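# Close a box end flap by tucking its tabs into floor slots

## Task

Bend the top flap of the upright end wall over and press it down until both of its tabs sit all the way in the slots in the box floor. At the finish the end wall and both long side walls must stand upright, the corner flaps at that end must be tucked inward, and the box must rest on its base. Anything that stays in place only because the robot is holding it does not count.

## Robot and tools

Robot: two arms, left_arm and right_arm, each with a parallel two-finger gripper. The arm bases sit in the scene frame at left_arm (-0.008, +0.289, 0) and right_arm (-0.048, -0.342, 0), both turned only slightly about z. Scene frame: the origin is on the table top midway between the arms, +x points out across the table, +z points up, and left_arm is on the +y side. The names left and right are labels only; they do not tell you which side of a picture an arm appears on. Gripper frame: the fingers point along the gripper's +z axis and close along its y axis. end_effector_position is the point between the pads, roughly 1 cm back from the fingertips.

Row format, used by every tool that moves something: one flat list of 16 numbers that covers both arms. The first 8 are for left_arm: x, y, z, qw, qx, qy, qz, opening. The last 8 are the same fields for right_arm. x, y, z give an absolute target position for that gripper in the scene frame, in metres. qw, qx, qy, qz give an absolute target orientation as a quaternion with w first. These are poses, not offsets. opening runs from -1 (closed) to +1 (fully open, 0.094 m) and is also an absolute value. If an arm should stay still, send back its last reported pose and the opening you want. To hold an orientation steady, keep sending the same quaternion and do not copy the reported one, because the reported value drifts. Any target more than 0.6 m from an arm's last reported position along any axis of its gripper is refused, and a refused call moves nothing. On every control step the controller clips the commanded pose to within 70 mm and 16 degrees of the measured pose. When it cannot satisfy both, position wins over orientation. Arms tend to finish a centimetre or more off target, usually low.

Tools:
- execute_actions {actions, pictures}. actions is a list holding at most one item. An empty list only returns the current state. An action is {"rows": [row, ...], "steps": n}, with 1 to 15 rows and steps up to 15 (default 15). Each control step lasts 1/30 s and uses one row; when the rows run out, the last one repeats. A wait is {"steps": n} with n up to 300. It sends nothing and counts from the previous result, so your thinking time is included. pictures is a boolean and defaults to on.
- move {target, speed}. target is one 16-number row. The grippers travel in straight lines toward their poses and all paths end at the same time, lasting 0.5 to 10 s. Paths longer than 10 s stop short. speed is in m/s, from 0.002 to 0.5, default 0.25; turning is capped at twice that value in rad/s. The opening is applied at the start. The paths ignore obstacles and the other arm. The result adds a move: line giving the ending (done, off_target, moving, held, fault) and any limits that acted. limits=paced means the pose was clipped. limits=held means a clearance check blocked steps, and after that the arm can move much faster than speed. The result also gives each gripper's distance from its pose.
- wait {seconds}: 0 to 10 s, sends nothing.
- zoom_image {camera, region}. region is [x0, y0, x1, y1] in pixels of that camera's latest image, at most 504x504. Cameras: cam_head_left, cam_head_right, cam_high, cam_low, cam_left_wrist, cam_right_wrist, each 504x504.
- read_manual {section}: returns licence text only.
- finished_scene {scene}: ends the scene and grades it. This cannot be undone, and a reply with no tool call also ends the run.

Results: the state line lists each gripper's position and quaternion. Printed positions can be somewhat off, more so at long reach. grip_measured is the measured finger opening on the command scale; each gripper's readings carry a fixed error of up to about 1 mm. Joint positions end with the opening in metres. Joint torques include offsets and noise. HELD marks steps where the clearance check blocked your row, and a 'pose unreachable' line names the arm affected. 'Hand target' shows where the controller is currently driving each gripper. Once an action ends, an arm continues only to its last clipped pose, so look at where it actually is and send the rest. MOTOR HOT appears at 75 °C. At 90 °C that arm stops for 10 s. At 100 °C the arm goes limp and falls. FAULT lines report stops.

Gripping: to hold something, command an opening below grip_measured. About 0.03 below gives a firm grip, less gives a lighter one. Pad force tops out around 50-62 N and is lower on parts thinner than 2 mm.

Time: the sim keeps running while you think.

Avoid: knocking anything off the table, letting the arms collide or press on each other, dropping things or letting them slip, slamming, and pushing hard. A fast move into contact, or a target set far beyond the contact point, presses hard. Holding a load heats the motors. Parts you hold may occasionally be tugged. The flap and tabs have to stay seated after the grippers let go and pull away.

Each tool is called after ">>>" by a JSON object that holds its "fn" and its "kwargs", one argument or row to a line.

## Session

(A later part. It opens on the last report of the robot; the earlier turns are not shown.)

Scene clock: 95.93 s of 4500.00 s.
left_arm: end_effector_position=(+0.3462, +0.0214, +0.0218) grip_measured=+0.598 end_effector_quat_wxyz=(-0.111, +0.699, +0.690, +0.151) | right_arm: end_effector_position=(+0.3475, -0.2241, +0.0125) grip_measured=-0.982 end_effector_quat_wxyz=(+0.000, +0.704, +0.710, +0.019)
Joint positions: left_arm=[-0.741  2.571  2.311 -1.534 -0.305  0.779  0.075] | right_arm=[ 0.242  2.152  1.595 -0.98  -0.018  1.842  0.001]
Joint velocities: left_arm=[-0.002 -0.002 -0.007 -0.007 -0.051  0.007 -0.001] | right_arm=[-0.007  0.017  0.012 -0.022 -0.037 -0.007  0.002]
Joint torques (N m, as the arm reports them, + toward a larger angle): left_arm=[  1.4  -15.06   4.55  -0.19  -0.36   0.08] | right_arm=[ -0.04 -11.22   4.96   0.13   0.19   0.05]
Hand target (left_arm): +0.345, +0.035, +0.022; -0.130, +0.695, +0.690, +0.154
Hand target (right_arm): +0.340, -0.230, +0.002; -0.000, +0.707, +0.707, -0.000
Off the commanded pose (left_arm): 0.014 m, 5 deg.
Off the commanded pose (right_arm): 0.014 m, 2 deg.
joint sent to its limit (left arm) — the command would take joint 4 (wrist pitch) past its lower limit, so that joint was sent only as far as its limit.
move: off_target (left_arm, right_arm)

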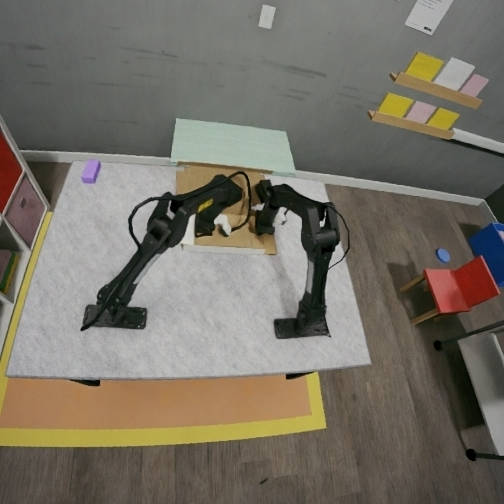

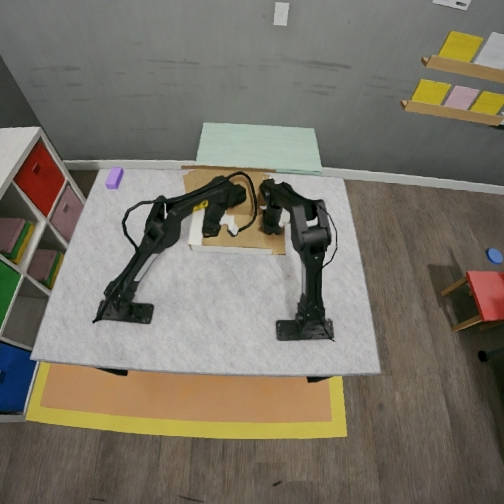

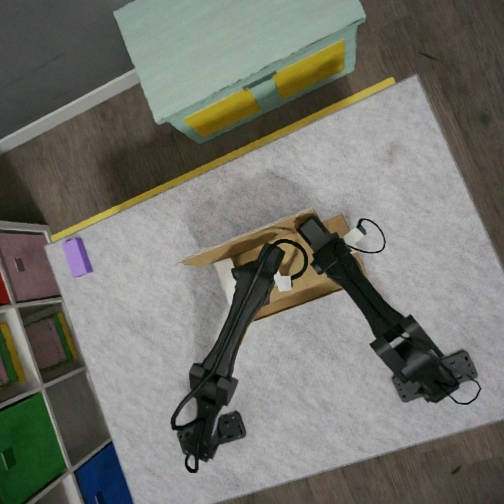

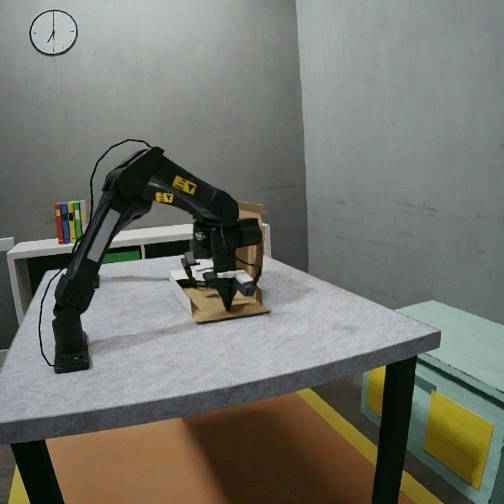

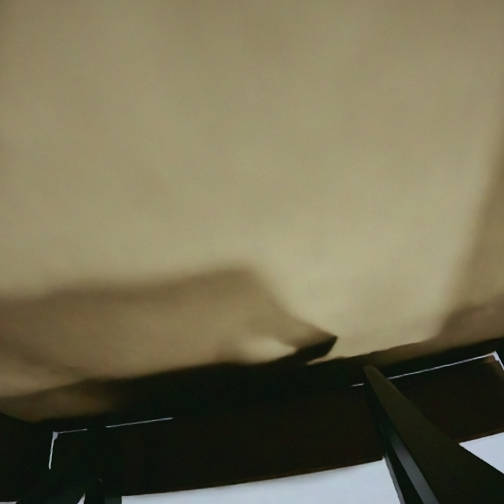

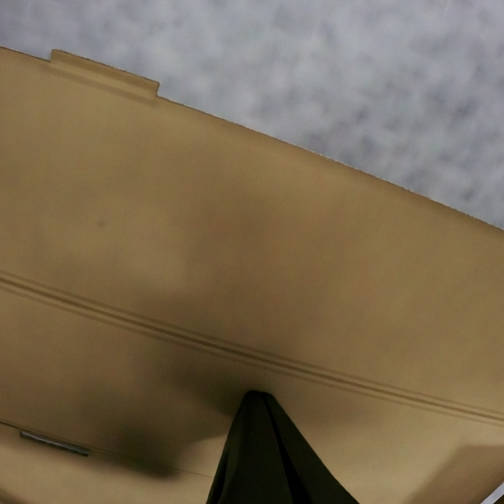

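>>> {"fn": "move", "kwargs": {
  "target": [0.345,0.0,0.03,-0.074,0.703,0.703,0.074,0.6,0.34,-0.23,0.002,0,0.707,0.707,0,-1],
  "speed": 0.06
}}

>>> {"fn": "move", "kwargs": {
  "target": [0.345,0.0,0.08,-0.074,0.703,0.703,0.074,0.6,0.34,-0.23,0.002,0,0.707,0.707,0,-1],
  "speed": 0.08
}}

>>> {"fn": "move", "kwargs": {
  "target": [0.345,0.032,0.078,-0.074,0.703,0.703,0.074,0.6,0.34,-0.23,0.002,0,0.707,0.707,0,-1],
  "speed": 0.06
}}

Scene clock: 103.47 s of 4500.00 s.
left_arm: end_effector_position=(+0.3364, +0.0080, +0.0215) grip_measured=+0.598 end_effector_quat_wxyz=(-0.101, +0.702, +0.700, +0.083) | right_arm: end_effector_position=(+0.3474, -0.2240, +0.0125) grip_measured=-0.982 end_effector_quat_wxyz=(-0.000, +0.704, +0.710, +0.019)
Joint positions: left_arm=[-0.726  2.558  2.311 -1.523 -0.172  0.803  0.075] | right_arm=[ 0.242  2.152  1.595 -0.98  -0.019  1.842  0.001]
Joint velocities: left_arm=[-0.022  0.012 -0.012 -0.007  0.022 -0.037 -0.   ] | right_arm=[ 0.002  0.007 -0.007 -0.007  0.022 -0.037 -0.001]
Joint torques (N m, as the arm reports them, + toward a larger angle): left_arm=[  0.66 -15.44   9.29   0.18   0.03   0.19] | right_arm=[ -0.04 -11.21   4.97   0.13   0.2    0.05]
Hand target (left_arm): +0.345, +0.000, +0.031; -0.074, +0.703, +0.703, +0.074
Hand target (right_arm): +0.340, -0.230, +0.002; -0.000, +0.707, +0.707, -0.000
Off the commanded pose (left_arm): 0.015 m, 3 deg.
Off the commanded pose (right_arm): 0.014 m, 2 deg.
After step 90, 2.83 s passed at rest.
move: off_target (left_arm, right_arm)

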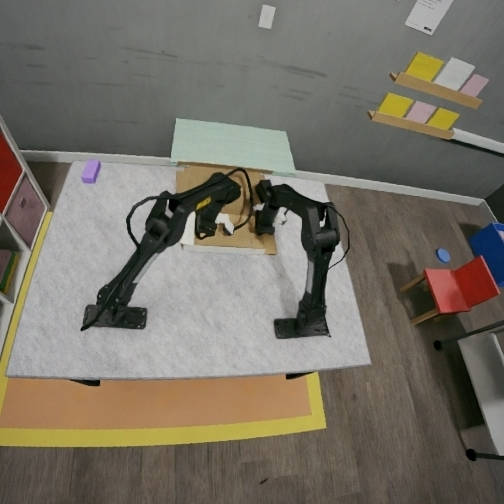

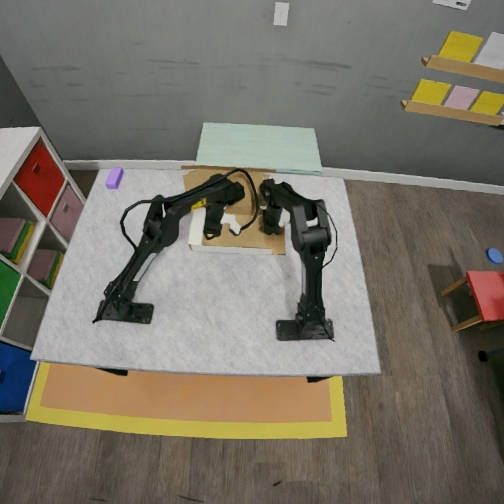

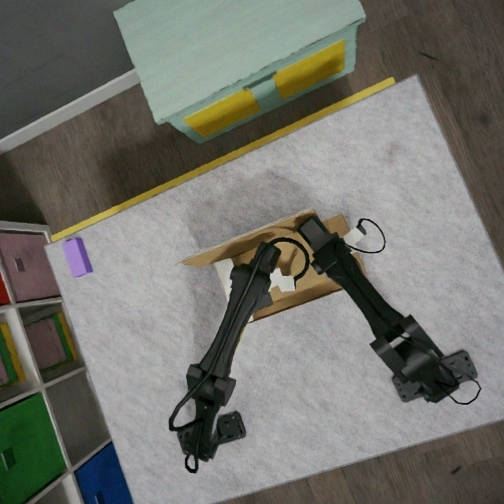

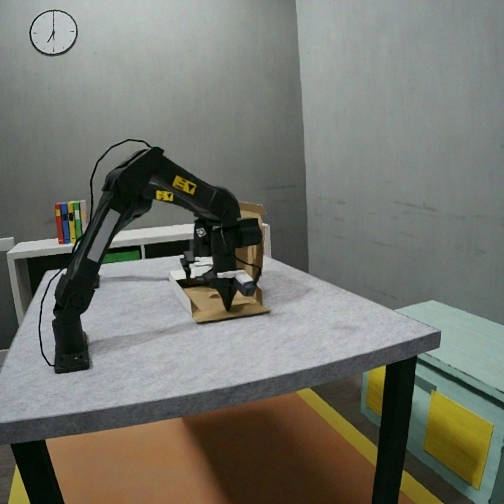

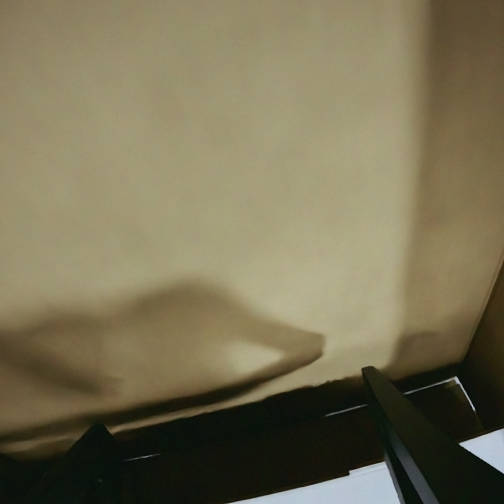

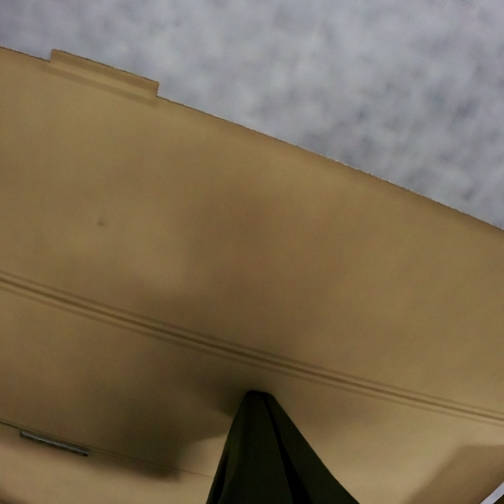

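Scene clock: 104.57 s of 4500.00 s.
left_arm: end_effector_position=(+0.3452, -0.0004, +0.0732) grip_measured=+0.598 end_effector_quat_wxyz=(-0.040, +0.706, +0.702, +0.085) | right_arm: end_effector_position=(+0.3474, -0.2240, +0.0125) grip_measured=-0.982 end_effector_quat_wxyz=(-0.000, +0.704, +0.710, +0.019)
Joint positions: left_arm=[-0.726  2.456  2.345 -1.535 -0.172  0.815  0.075] | right_arm=[ 0.242  2.152  1.595 -0.98  -0.019  1.842  0.001]
Joint velocities: left_arm=[-0.002 -0.007  0.007 -0.066 -0.037 -0.022 -0.002] | right_arm=[-0.002 -0.017 -0.002 -0.007 -0.037 -0.007 -0.001]
Joint torques (N m, as the arm reports them, + toward a larger angle): left_arm=[  0.54 -14.52   8.91   0.08   0.05   0.19] | right_arm=[ -0.04 -11.21   4.96   0.13   0.2    0.05]
Hand target (left_arm): +0.345, -0.000, +0.080; -0.037, +0.707, +0.702, +0.077
Hand target (right_arm): +0.340, -0.230, +0.002; -0.000, +0.707, +0.707, -0.000
Off the commanded pose (left_arm): 0.007 m, 4 deg.
Off the commanded pose (right_arm): 0.014 m, 2 deg.
joint sent to its limit (left arm) — the command would take joint 4 (wrist pitch) past its lower limit, so that joint was sent only as far as its limit.
move: off_target (left_arm, right_arm)

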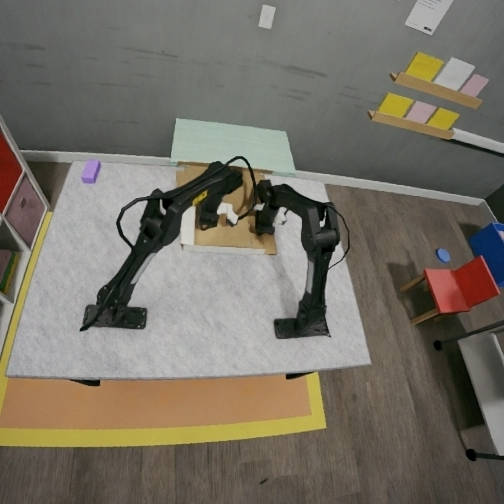

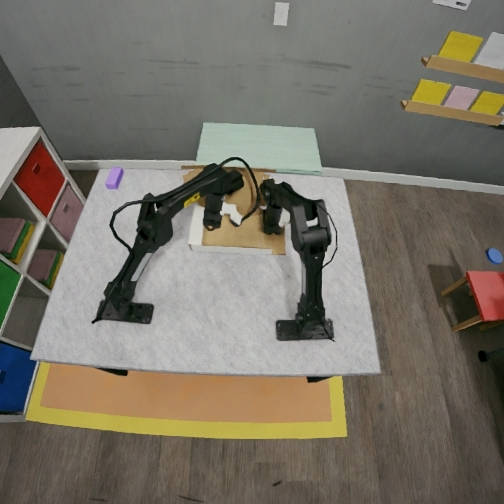

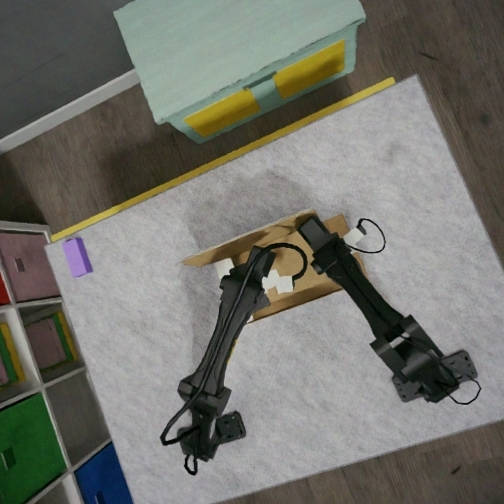

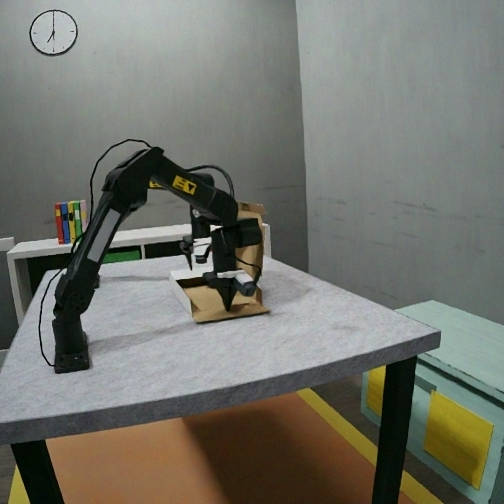

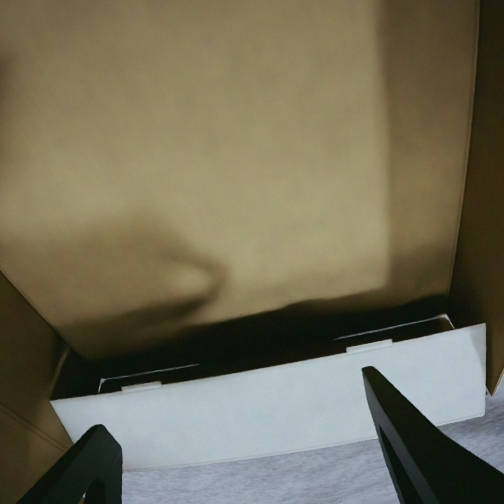

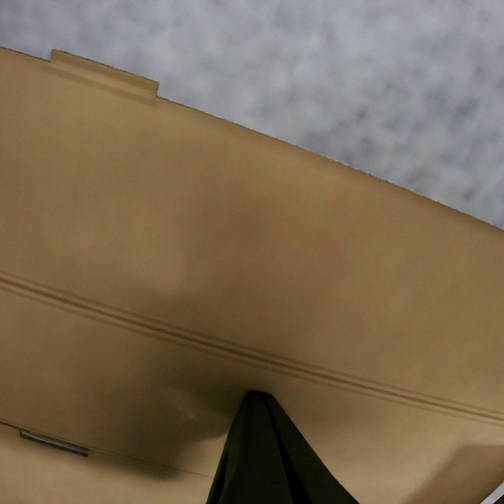

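Scene clock: 105.47 s of 4500.00 s.
left_arm: end_effector_position=(+0.3522, +0.0267, +0.0772) grip_measured=+0.598 end_effector_quat_wxyz=(-0.053, +0.701, +0.707, +0.082) | right_arm: end_effector_position=(+0.3474, -0.2240, +0.0125) grip_measured=-0.982 end_effector_quat_wxyz=(-0.000, +0.704, +0.710, +0.019)
Joint positions: left_arm=[-0.67   2.415  2.287 -1.536 -0.172  0.855  0.075] | right_arm=[ 0.242  2.152  1.595 -0.98  -0.019  1.842  0.001]
Joint velocities: left_arm=[ 0.007  0.002 -0.007  0.037 -0.066  0.037 -0.   ] | right_arm=[-0.007 -0.017 -0.007 -0.022 -0.037 -0.051 -0.   ]
Joint torques (N m, as the arm reports them, + toward a larger angle): left_arm=[  0.3  -14.77   4.89   0.04  -0.02   0.17] | right_arm=[ -0.04 -11.22   4.97   0.13   0.19   0.05]
Hand target (left_arm): +0.346, +0.032, +0.078; -0.067, +0.704, +0.703, +0.075
Hand target (right_arm): +0.340, -0.230, +0.002; -0.000, +0.707, +0.707, -0.000
Off the commanded pose (left_arm): 0.009 m, 3 deg.
Off the commanded pose (right_arm): 0.014 m, 2 deg.
joint sent to its limit (left arm) — the command would take joint 4 (wrist pitch) past its lower limit, so that joint was sent only as far as its limit.
move: off_target (left_arm, right_arm)

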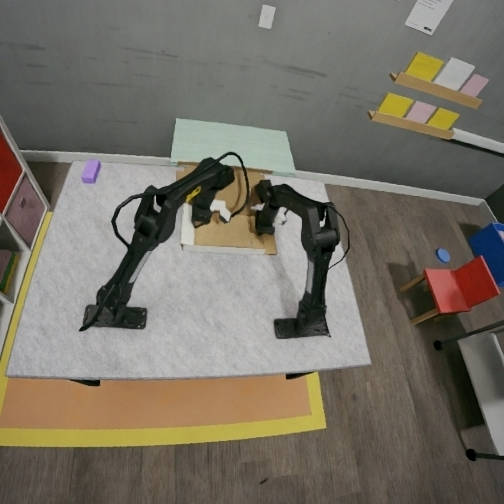

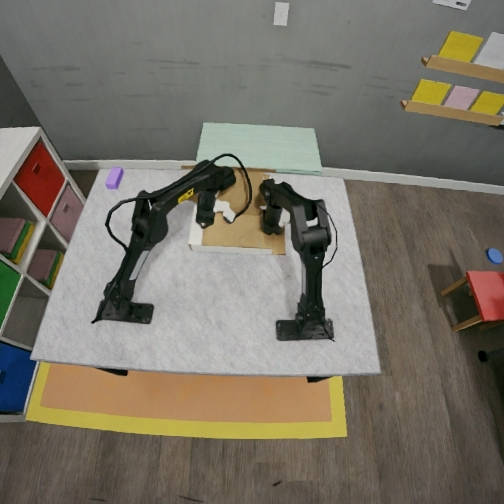

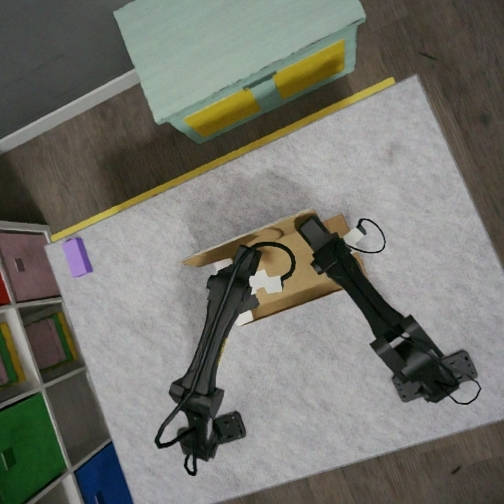

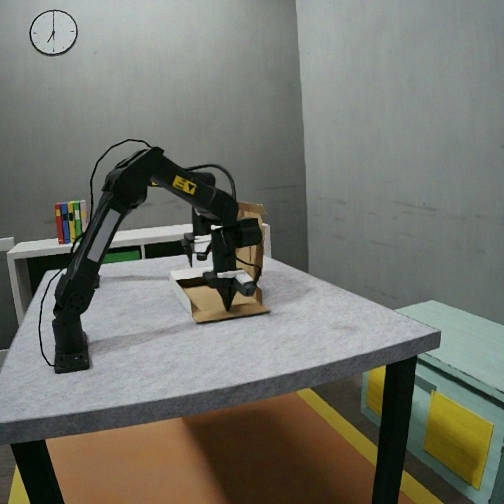

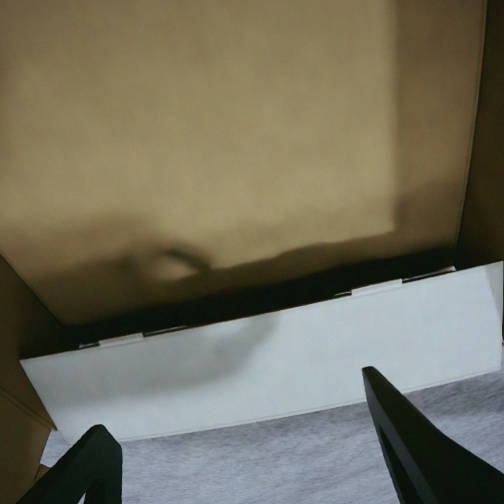

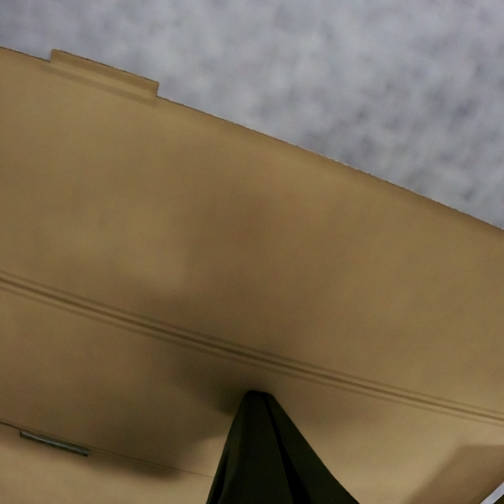

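>>> {"fn": "move", "kwargs": {
  "target": [0.345,0.03,0.045,-0.074,0.703,0.703,0.074,0.6,0.34,-0.23,0.002,0,0.707,0.707,0,-1],
  "speed": 0.04
}}

>>> {"fn": "move", "kwargs": {
  "target": [0.345,0.032,0.022,-0.11,0.698,0.698,0.11,0.6,0.34,-0.23,0.002,0,0.707,0.707,0,-1],
  "speed": 0.03
}}

Scene clock: 109.90 s of 4500.00 s.
left_arm: end_effector_position=(+0.3464, +0.0316, +0.0524) grip_measured=+0.598 end_effector_quat_wxyz=(-0.072, +0.702, +0.704, +0.080) | right_arm: end_effector_position=(+0.3474, -0.2240, +0.0125) grip_measured=-0.982 end_effector_quat_wxyz=(-0.000, +0.704, +0.710, +0.019)
Joint positions: left_arm=[-0.67   2.415  2.184 -1.471 -0.172  0.857  0.075] | right_arm=[ 0.242  2.152  1.595 -0.98  -0.019  1.842  0.001]
Joint velocities: left_arm=[-0.002 -0.012 -0.002  0.066 -0.007 -0.037 -0.001] | right_arm=[ 0.002 -0.002  0.002 -0.022 -0.051 -0.066 -0.   ]
Joint torques (N m, as the arm reports them, + toward a larger angle): left_arm=[  0.05 -13.35   4.98   0.26   0.     0.09] | right_arm=[ -0.04 -11.22   4.96   0.13   0.2    0.05]
Hand target (left_arm): +0.345, +0.030, +0.045; -0.074, +0.703, +0.703, +0.074
Hand target (right_arm): +0.340, -0.230, +0.002; -0.000, +0.707, +0.707, -0.000
Off the commanded pose (left_arm): 0.008 m, 1 deg.
Off the commanded pose (right_arm): 0.014 m, 2 deg.
After step 90, 0.33 s passed at rest.
move: off_target (right_arm)

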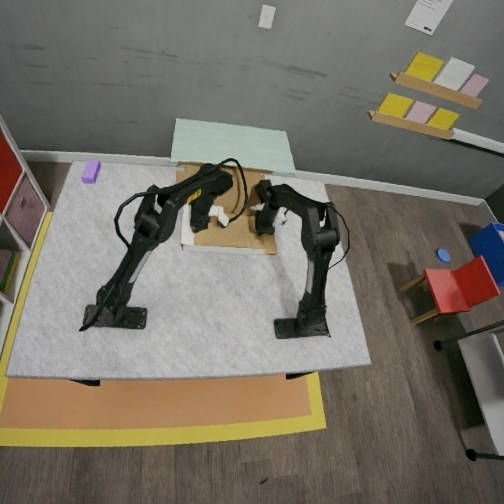

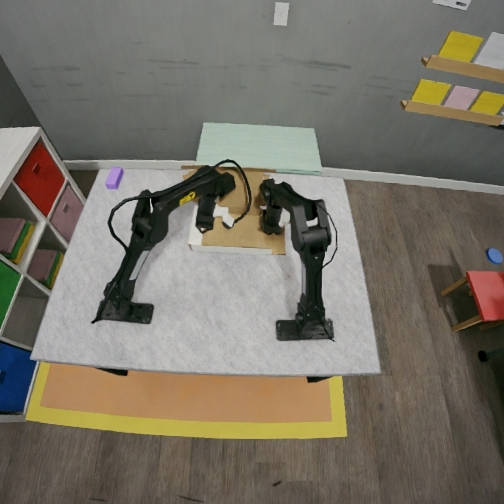

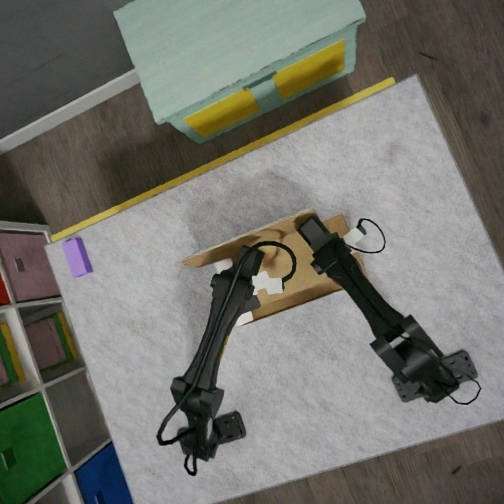

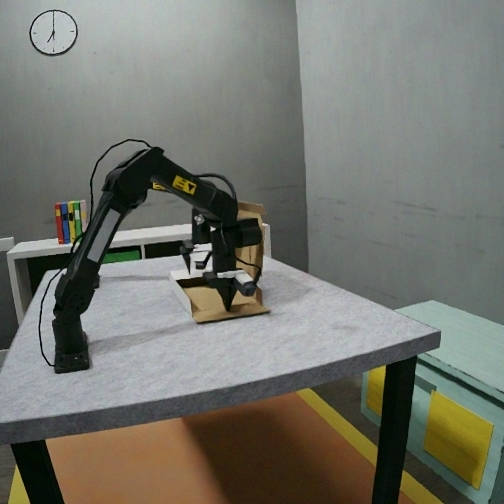

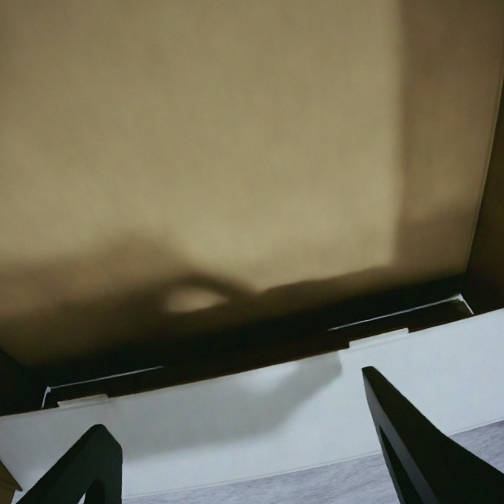

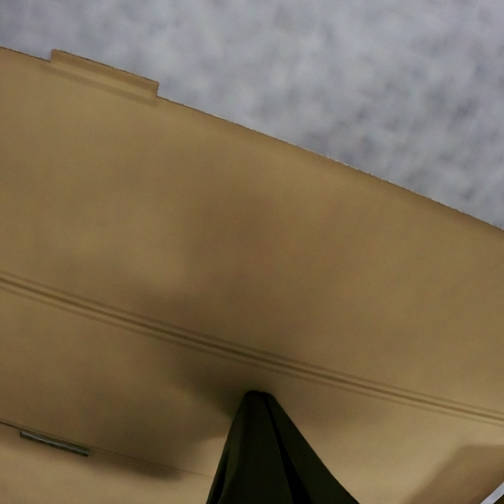

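Scene clock: 111.83 s of 4500.00 s.
left_arm: end_effector_position=(+0.3464, +0.0346, +0.0354) grip_measured=+0.598 end_effector_quat_wxyz=(-0.098, +0.699, +0.699, +0.114) | right_arm: end_effector_position=(+0.3474, -0.2240, +0.0125) grip_measured=-0.982 end_effector_quat_wxyz=(-0.000, +0.704, +0.710, +0.019)
Joint positions: left_arm=[-0.692  2.472  2.201 -1.484 -0.239  0.828  0.075] | right_arm=[ 0.242  2.152  1.595 -0.98  -0.019  1.842  0.001]
Joint velocities: left_arm=[ 0.002 -0.022 -0.012  0.022  0.037 -0.022 -0.   ] | right_arm=[ 0.007 -0.017 -0.007  0.051  0.007 -0.022  0.001]
Joint torques (N m, as the arm reports them, + toward a larger angle): left_arm=[ -0.33 -10.99   7.9    0.01  -0.1   -0.03] | right_arm=[ -0.04 -11.22   4.97   0.13   0.2    0.05]
Hand target (left_arm): +0.344, +0.033, +0.022; -0.110, +0.698, +0.699, +0.110
Hand target (right_arm): +0.340, -0.230, +0.002; -0.000, +0.707, +0.707, -0.000
Off the commanded pose (left_arm): 0.014 m, 2 deg.
Off the commanded pose (right_arm): 0.014 m, 2 deg.
move: off_target (left_arm, right_arm)

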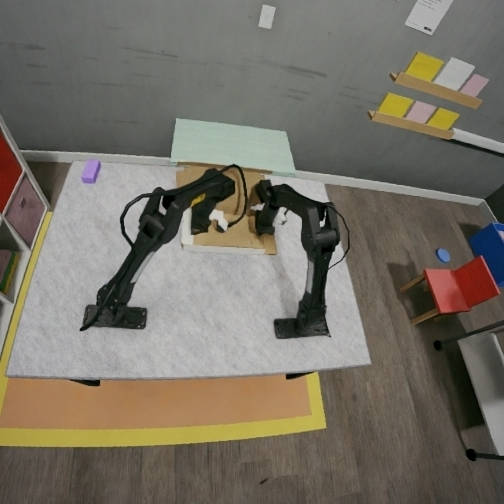

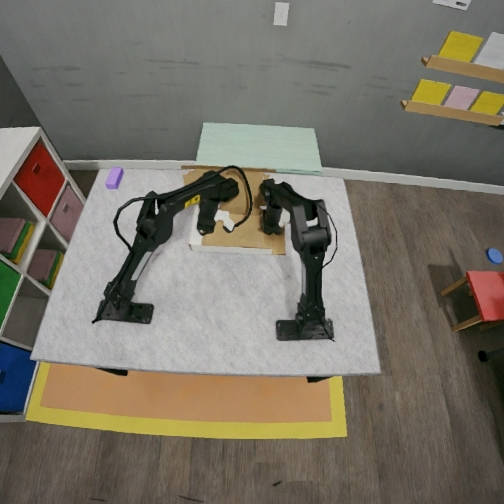

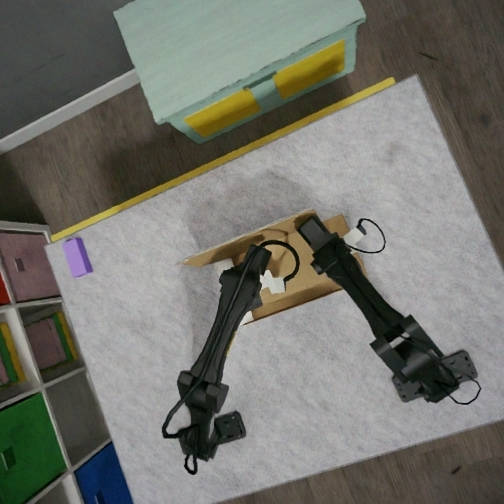

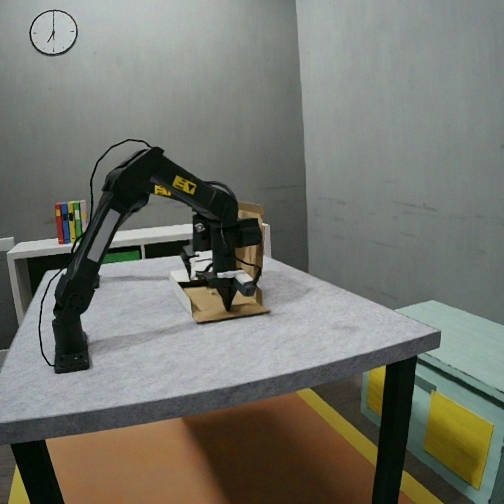

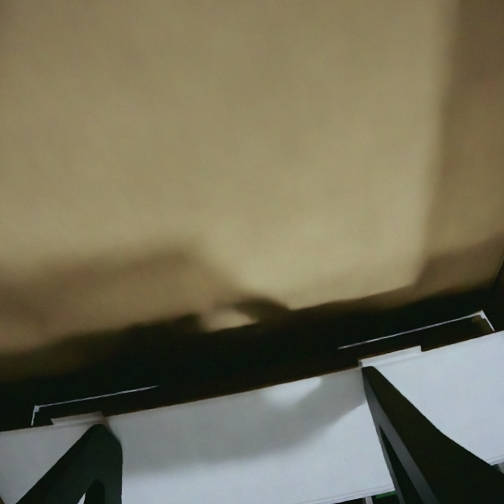

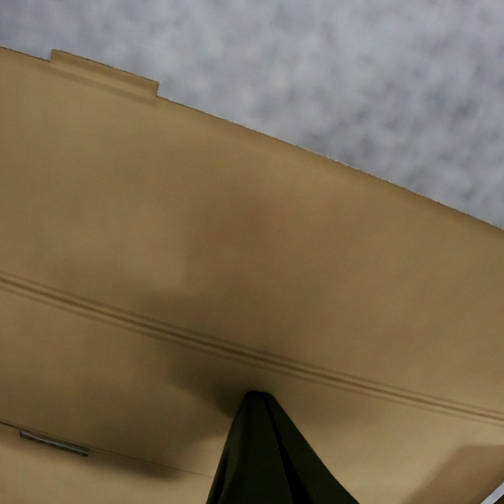

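>>> {"fn": "move", "kwargs": {
  "target": [0.345,0.055,0.024,-0.13,0.695,0.695,0.13,0.6,0.34,-0.23,0.002,0,0.707,0.707,0,-1],
  "speed": 0.02
}}

>>> {"fn": "zoom_image", "kwargs": {
  "camera": "cam_low",
  "region": [150,220,270,330]
}}

Scene clock: 116.67 s of 4500.00 s.
left_arm: end_effector_position=(+0.3466, +0.0360, +0.0346) grip_measured=+0.598 end_effector_quat_wxyz=(-0.099, +0.699, +0.698, +0.117) | right_arm: end_effector_position=(+0.3475, -0.2239, +0.0125) grip_measured=-0.982 end_effector_quat_wxyz=(-0.000, +0.704, +0.710, +0.019)
Joint positions: left_arm=[-0.692  2.47   2.193 -1.48  -0.246  0.828  0.075] | right_arm=[ 0.242  2.152  1.595 -0.98  -0.019  1.842  0.001]
Joint velocities: left_arm=[-0.007 -0.012 -0.002 -0.022  0.007  0.022  0.   ] | right_arm=[-0.012  0.007 -0.007 -0.051 -0.007 -0.037 -0.   ]
Joint torques (N m, as the arm reports them, + toward a larger angle): left_arm=[  1.53 -13.1    3.31  -0.06  -0.54   0.06] | right_arm=[ -0.04 -11.22   4.97   0.13   0.19   0.05]
Hand target (left_arm): +0.345, +0.055, +0.024; -0.130, +0.695, +0.695, +0.130
Hand target (right_arm): +0.340, -0.230, +0.002; -0.000, +0.707, +0.707, +0.000
Off the commanded pose (left_arm): 0.022 m, 4 deg.
Off the commanded pose (right_arm): 0.014 m, 2 deg.
move: off_target (left_arm, right_arm)

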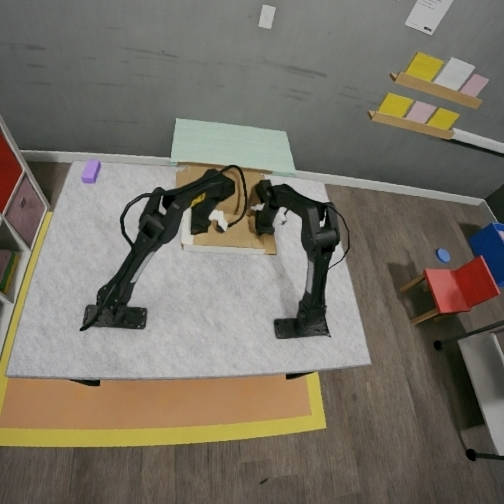

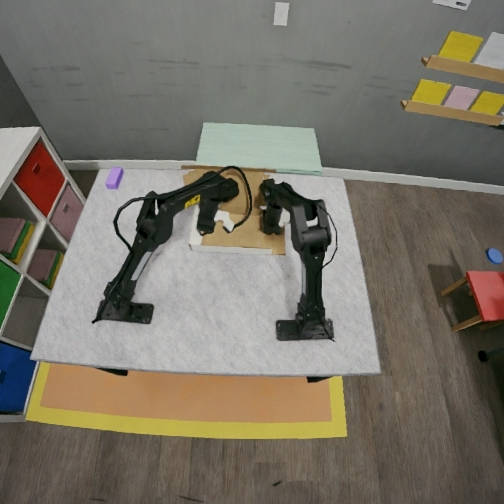

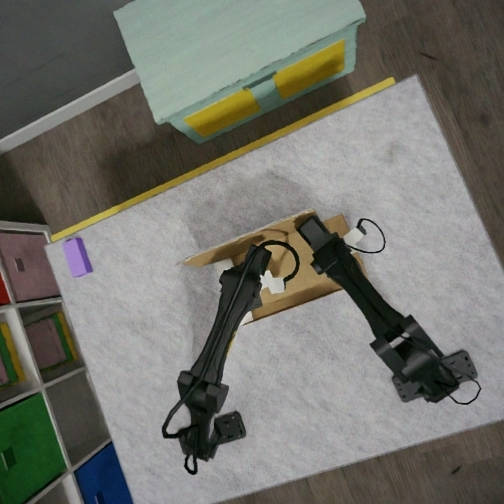

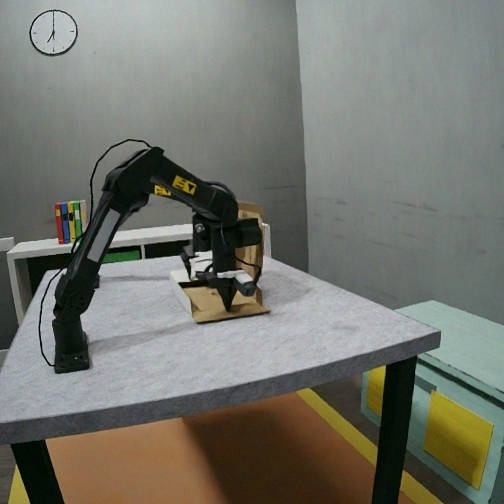

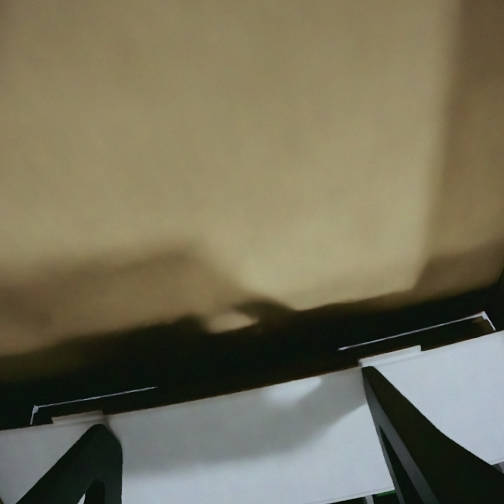

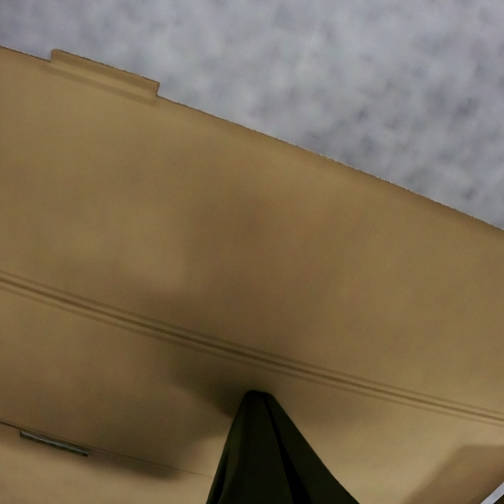

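Region (150, 220, 270, 330) of cam_low's 504x504 image, scaled by 4.200, with more detail than that image has; it fills the top 462 rows of this view, and the rest is white.

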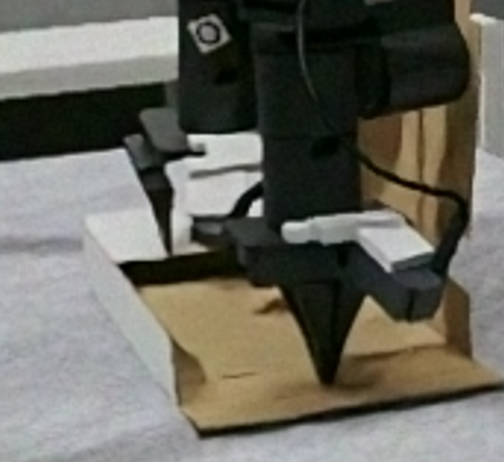

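>>> {"fn": "move", "kwargs": {
  "target": [0.345,0.085,0.015,-0.13,0.695,0.695,0.13,0.6,0.34,-0.232,-0.005,0,0.707,0.707,0,-1],
  "speed": 0.02
}}

Scene clock: 123.27 s of 4500.00 s.
left_arm: end_effector_position=(+0.3486, +0.0603, +0.0224) grip_measured=+0.598 end_effector_quat_wxyz=(-0.094, +0.702, +0.697, +0.116) | right_arm: end_effector_position=(+0.3508, -0.2216, +0.0121) grip_measured=-0.982 end_effector_quat_wxyz=(+0.001, +0.704, +0.710, +0.028)
Joint positions: left_arm=[-0.648  2.385  1.994 -1.344 -0.252  0.88   0.075] | right_arm=[ 0.242  2.152  1.592 -0.961 -0.027  1.842  0.001]
Joint velocities: left_arm=[-0.002 -0.017  0.002 -0.022 -0.022  0.007 -0.   ] | right_arm=[ 0.012 -0.007 -0.037  0.051  0.037 -0.051 -0.   ]
Joint torques (N m, as the arm reports them, + toward a larger angle): left_arm=[  2.33 -12.98   3.5   -0.14  -0.59   0.1 ] | right_arm=[ -0.47 -10.67   3.57   0.21   0.28   0.  ]
Hand target (left_arm): +0.345, +0.084, +0.016; -0.130, +0.695, +0.695, +0.129
Hand target (right_arm): +0.340, -0.232, -0.004; -0.001, +0.707, +0.707, -0.000
Off the commanded pose (left_arm): 0.026 m, 5 deg.
Off the commanded pose (right_arm): 0.023 m, 3 deg.
After step 90, 0.73 s passed at rest.
move: off_target (left_arm, right_arm)

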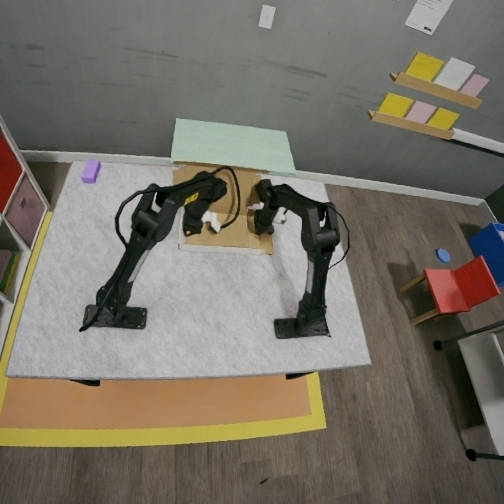

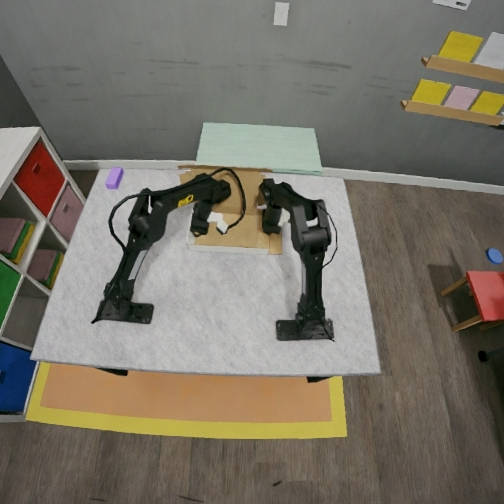

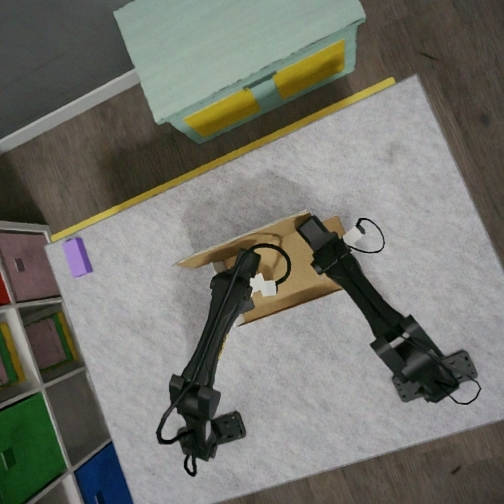

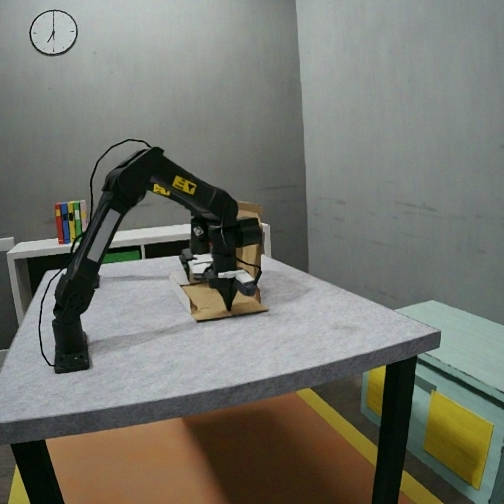

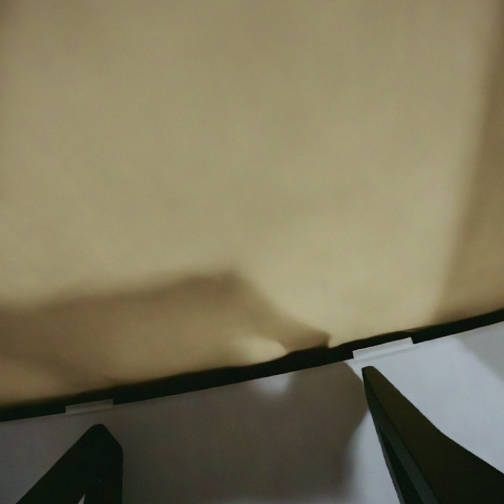

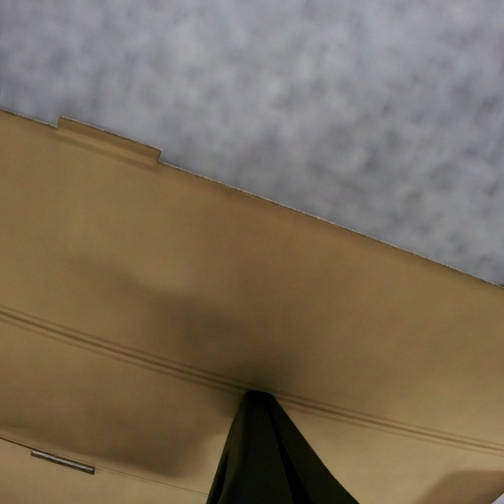

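>>> {"fn": "move", "kwargs": {
  "target": [0.345,0.11,0.012,-0.13,0.695,0.695,0.13,0.6,0.345,-0.24,-0.025,0,0.707,0.707,0,-1],
  "speed": 0.02
}}

Scene clock: 129.67 s of 4500.00 s.
left_arm: end_effector_position=(+0.3496, +0.0719, +0.0195) grip_measured=+0.598 end_effector_quat_wxyz=(-0.077, +0.705, +0.697, +0.105) | right_arm: end_effector_position=(+0.3528, -0.2188, +0.0110) grip_measured=-0.982 end_effector_quat_wxyz=(-0.004, +0.701, +0.712, +0.038)
Joint positions: left_arm=[-0.615  2.32   1.878 -1.252 -0.229  0.924  0.075] | right_arm=[ 0.239  2.152  1.587 -0.943 -0.046  1.834  0.001]
Joint velocities: left_arm=[-0.012 -0.007 -0.017 -0.051  0.007  0.022 -0.001] | right_arm=[-0.007  0.012 -0.002 -0.007  0.007 -0.037  0.001]
Joint torques (N m, as the arm reports them, + toward a larger angle): left_arm=[  3.27 -12.33   2.95  -0.25  -0.94   0.15] | right_arm=[-2.13 -7.95  1.55  0.61  0.49 -0.12]
Hand target (left_arm): +0.345, +0.108, +0.013; -0.130, +0.696, +0.694, +0.128
Hand target (right_arm): +0.342, -0.240, -0.023; -0.002, +0.707, +0.708, -0.001
Off the commanded pose (left_arm): 0.039 m, 7 deg.
Off the commanded pose (right_arm): 0.042 m, 5 deg.
After step 90, 0.63 s passed at rest.
move: off_target (left_arm, right_arm)

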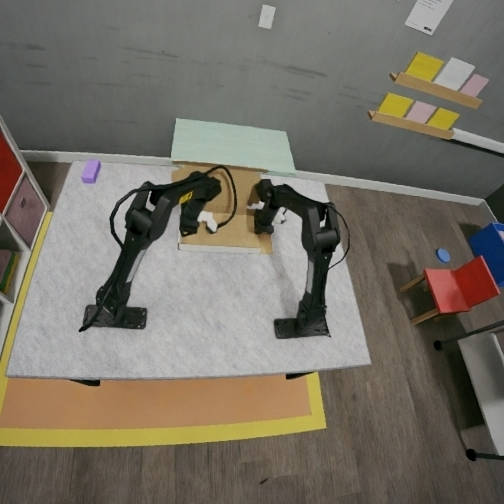

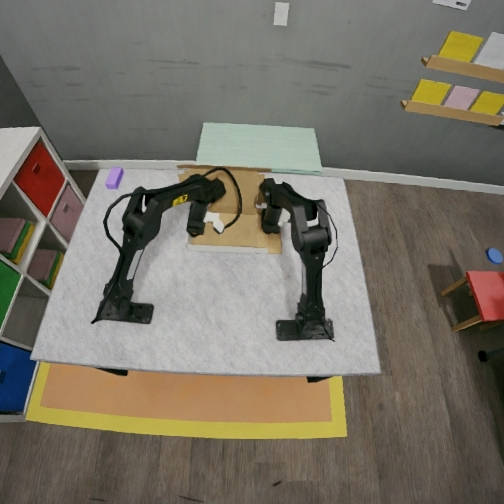

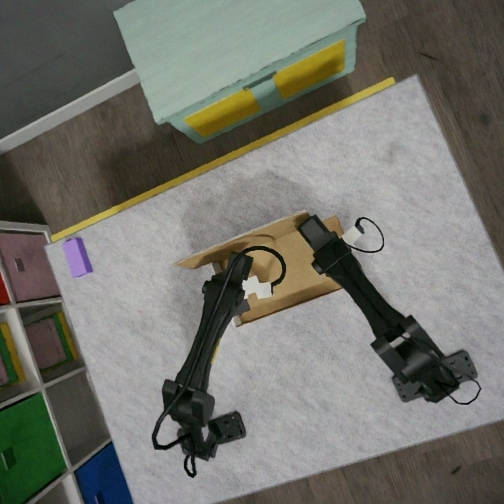

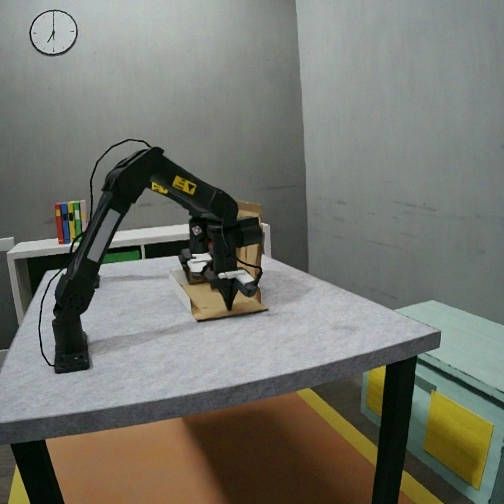

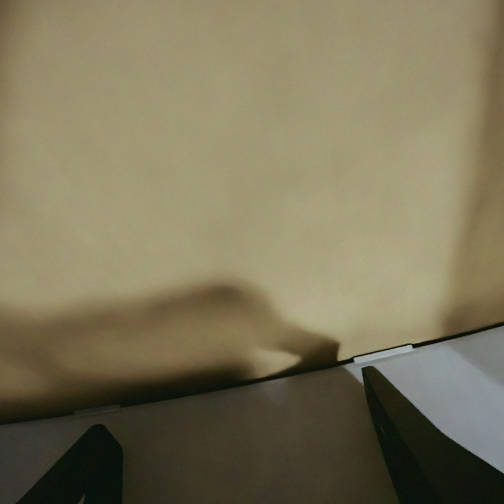

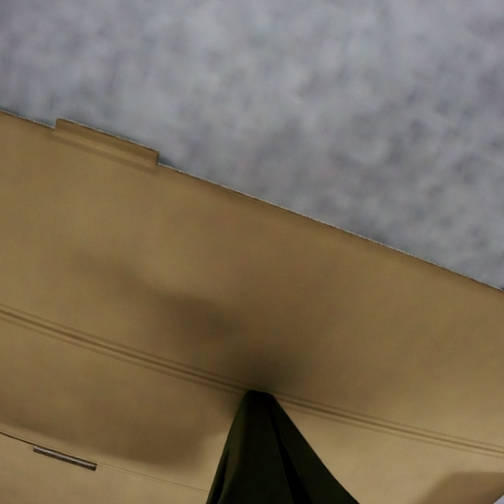

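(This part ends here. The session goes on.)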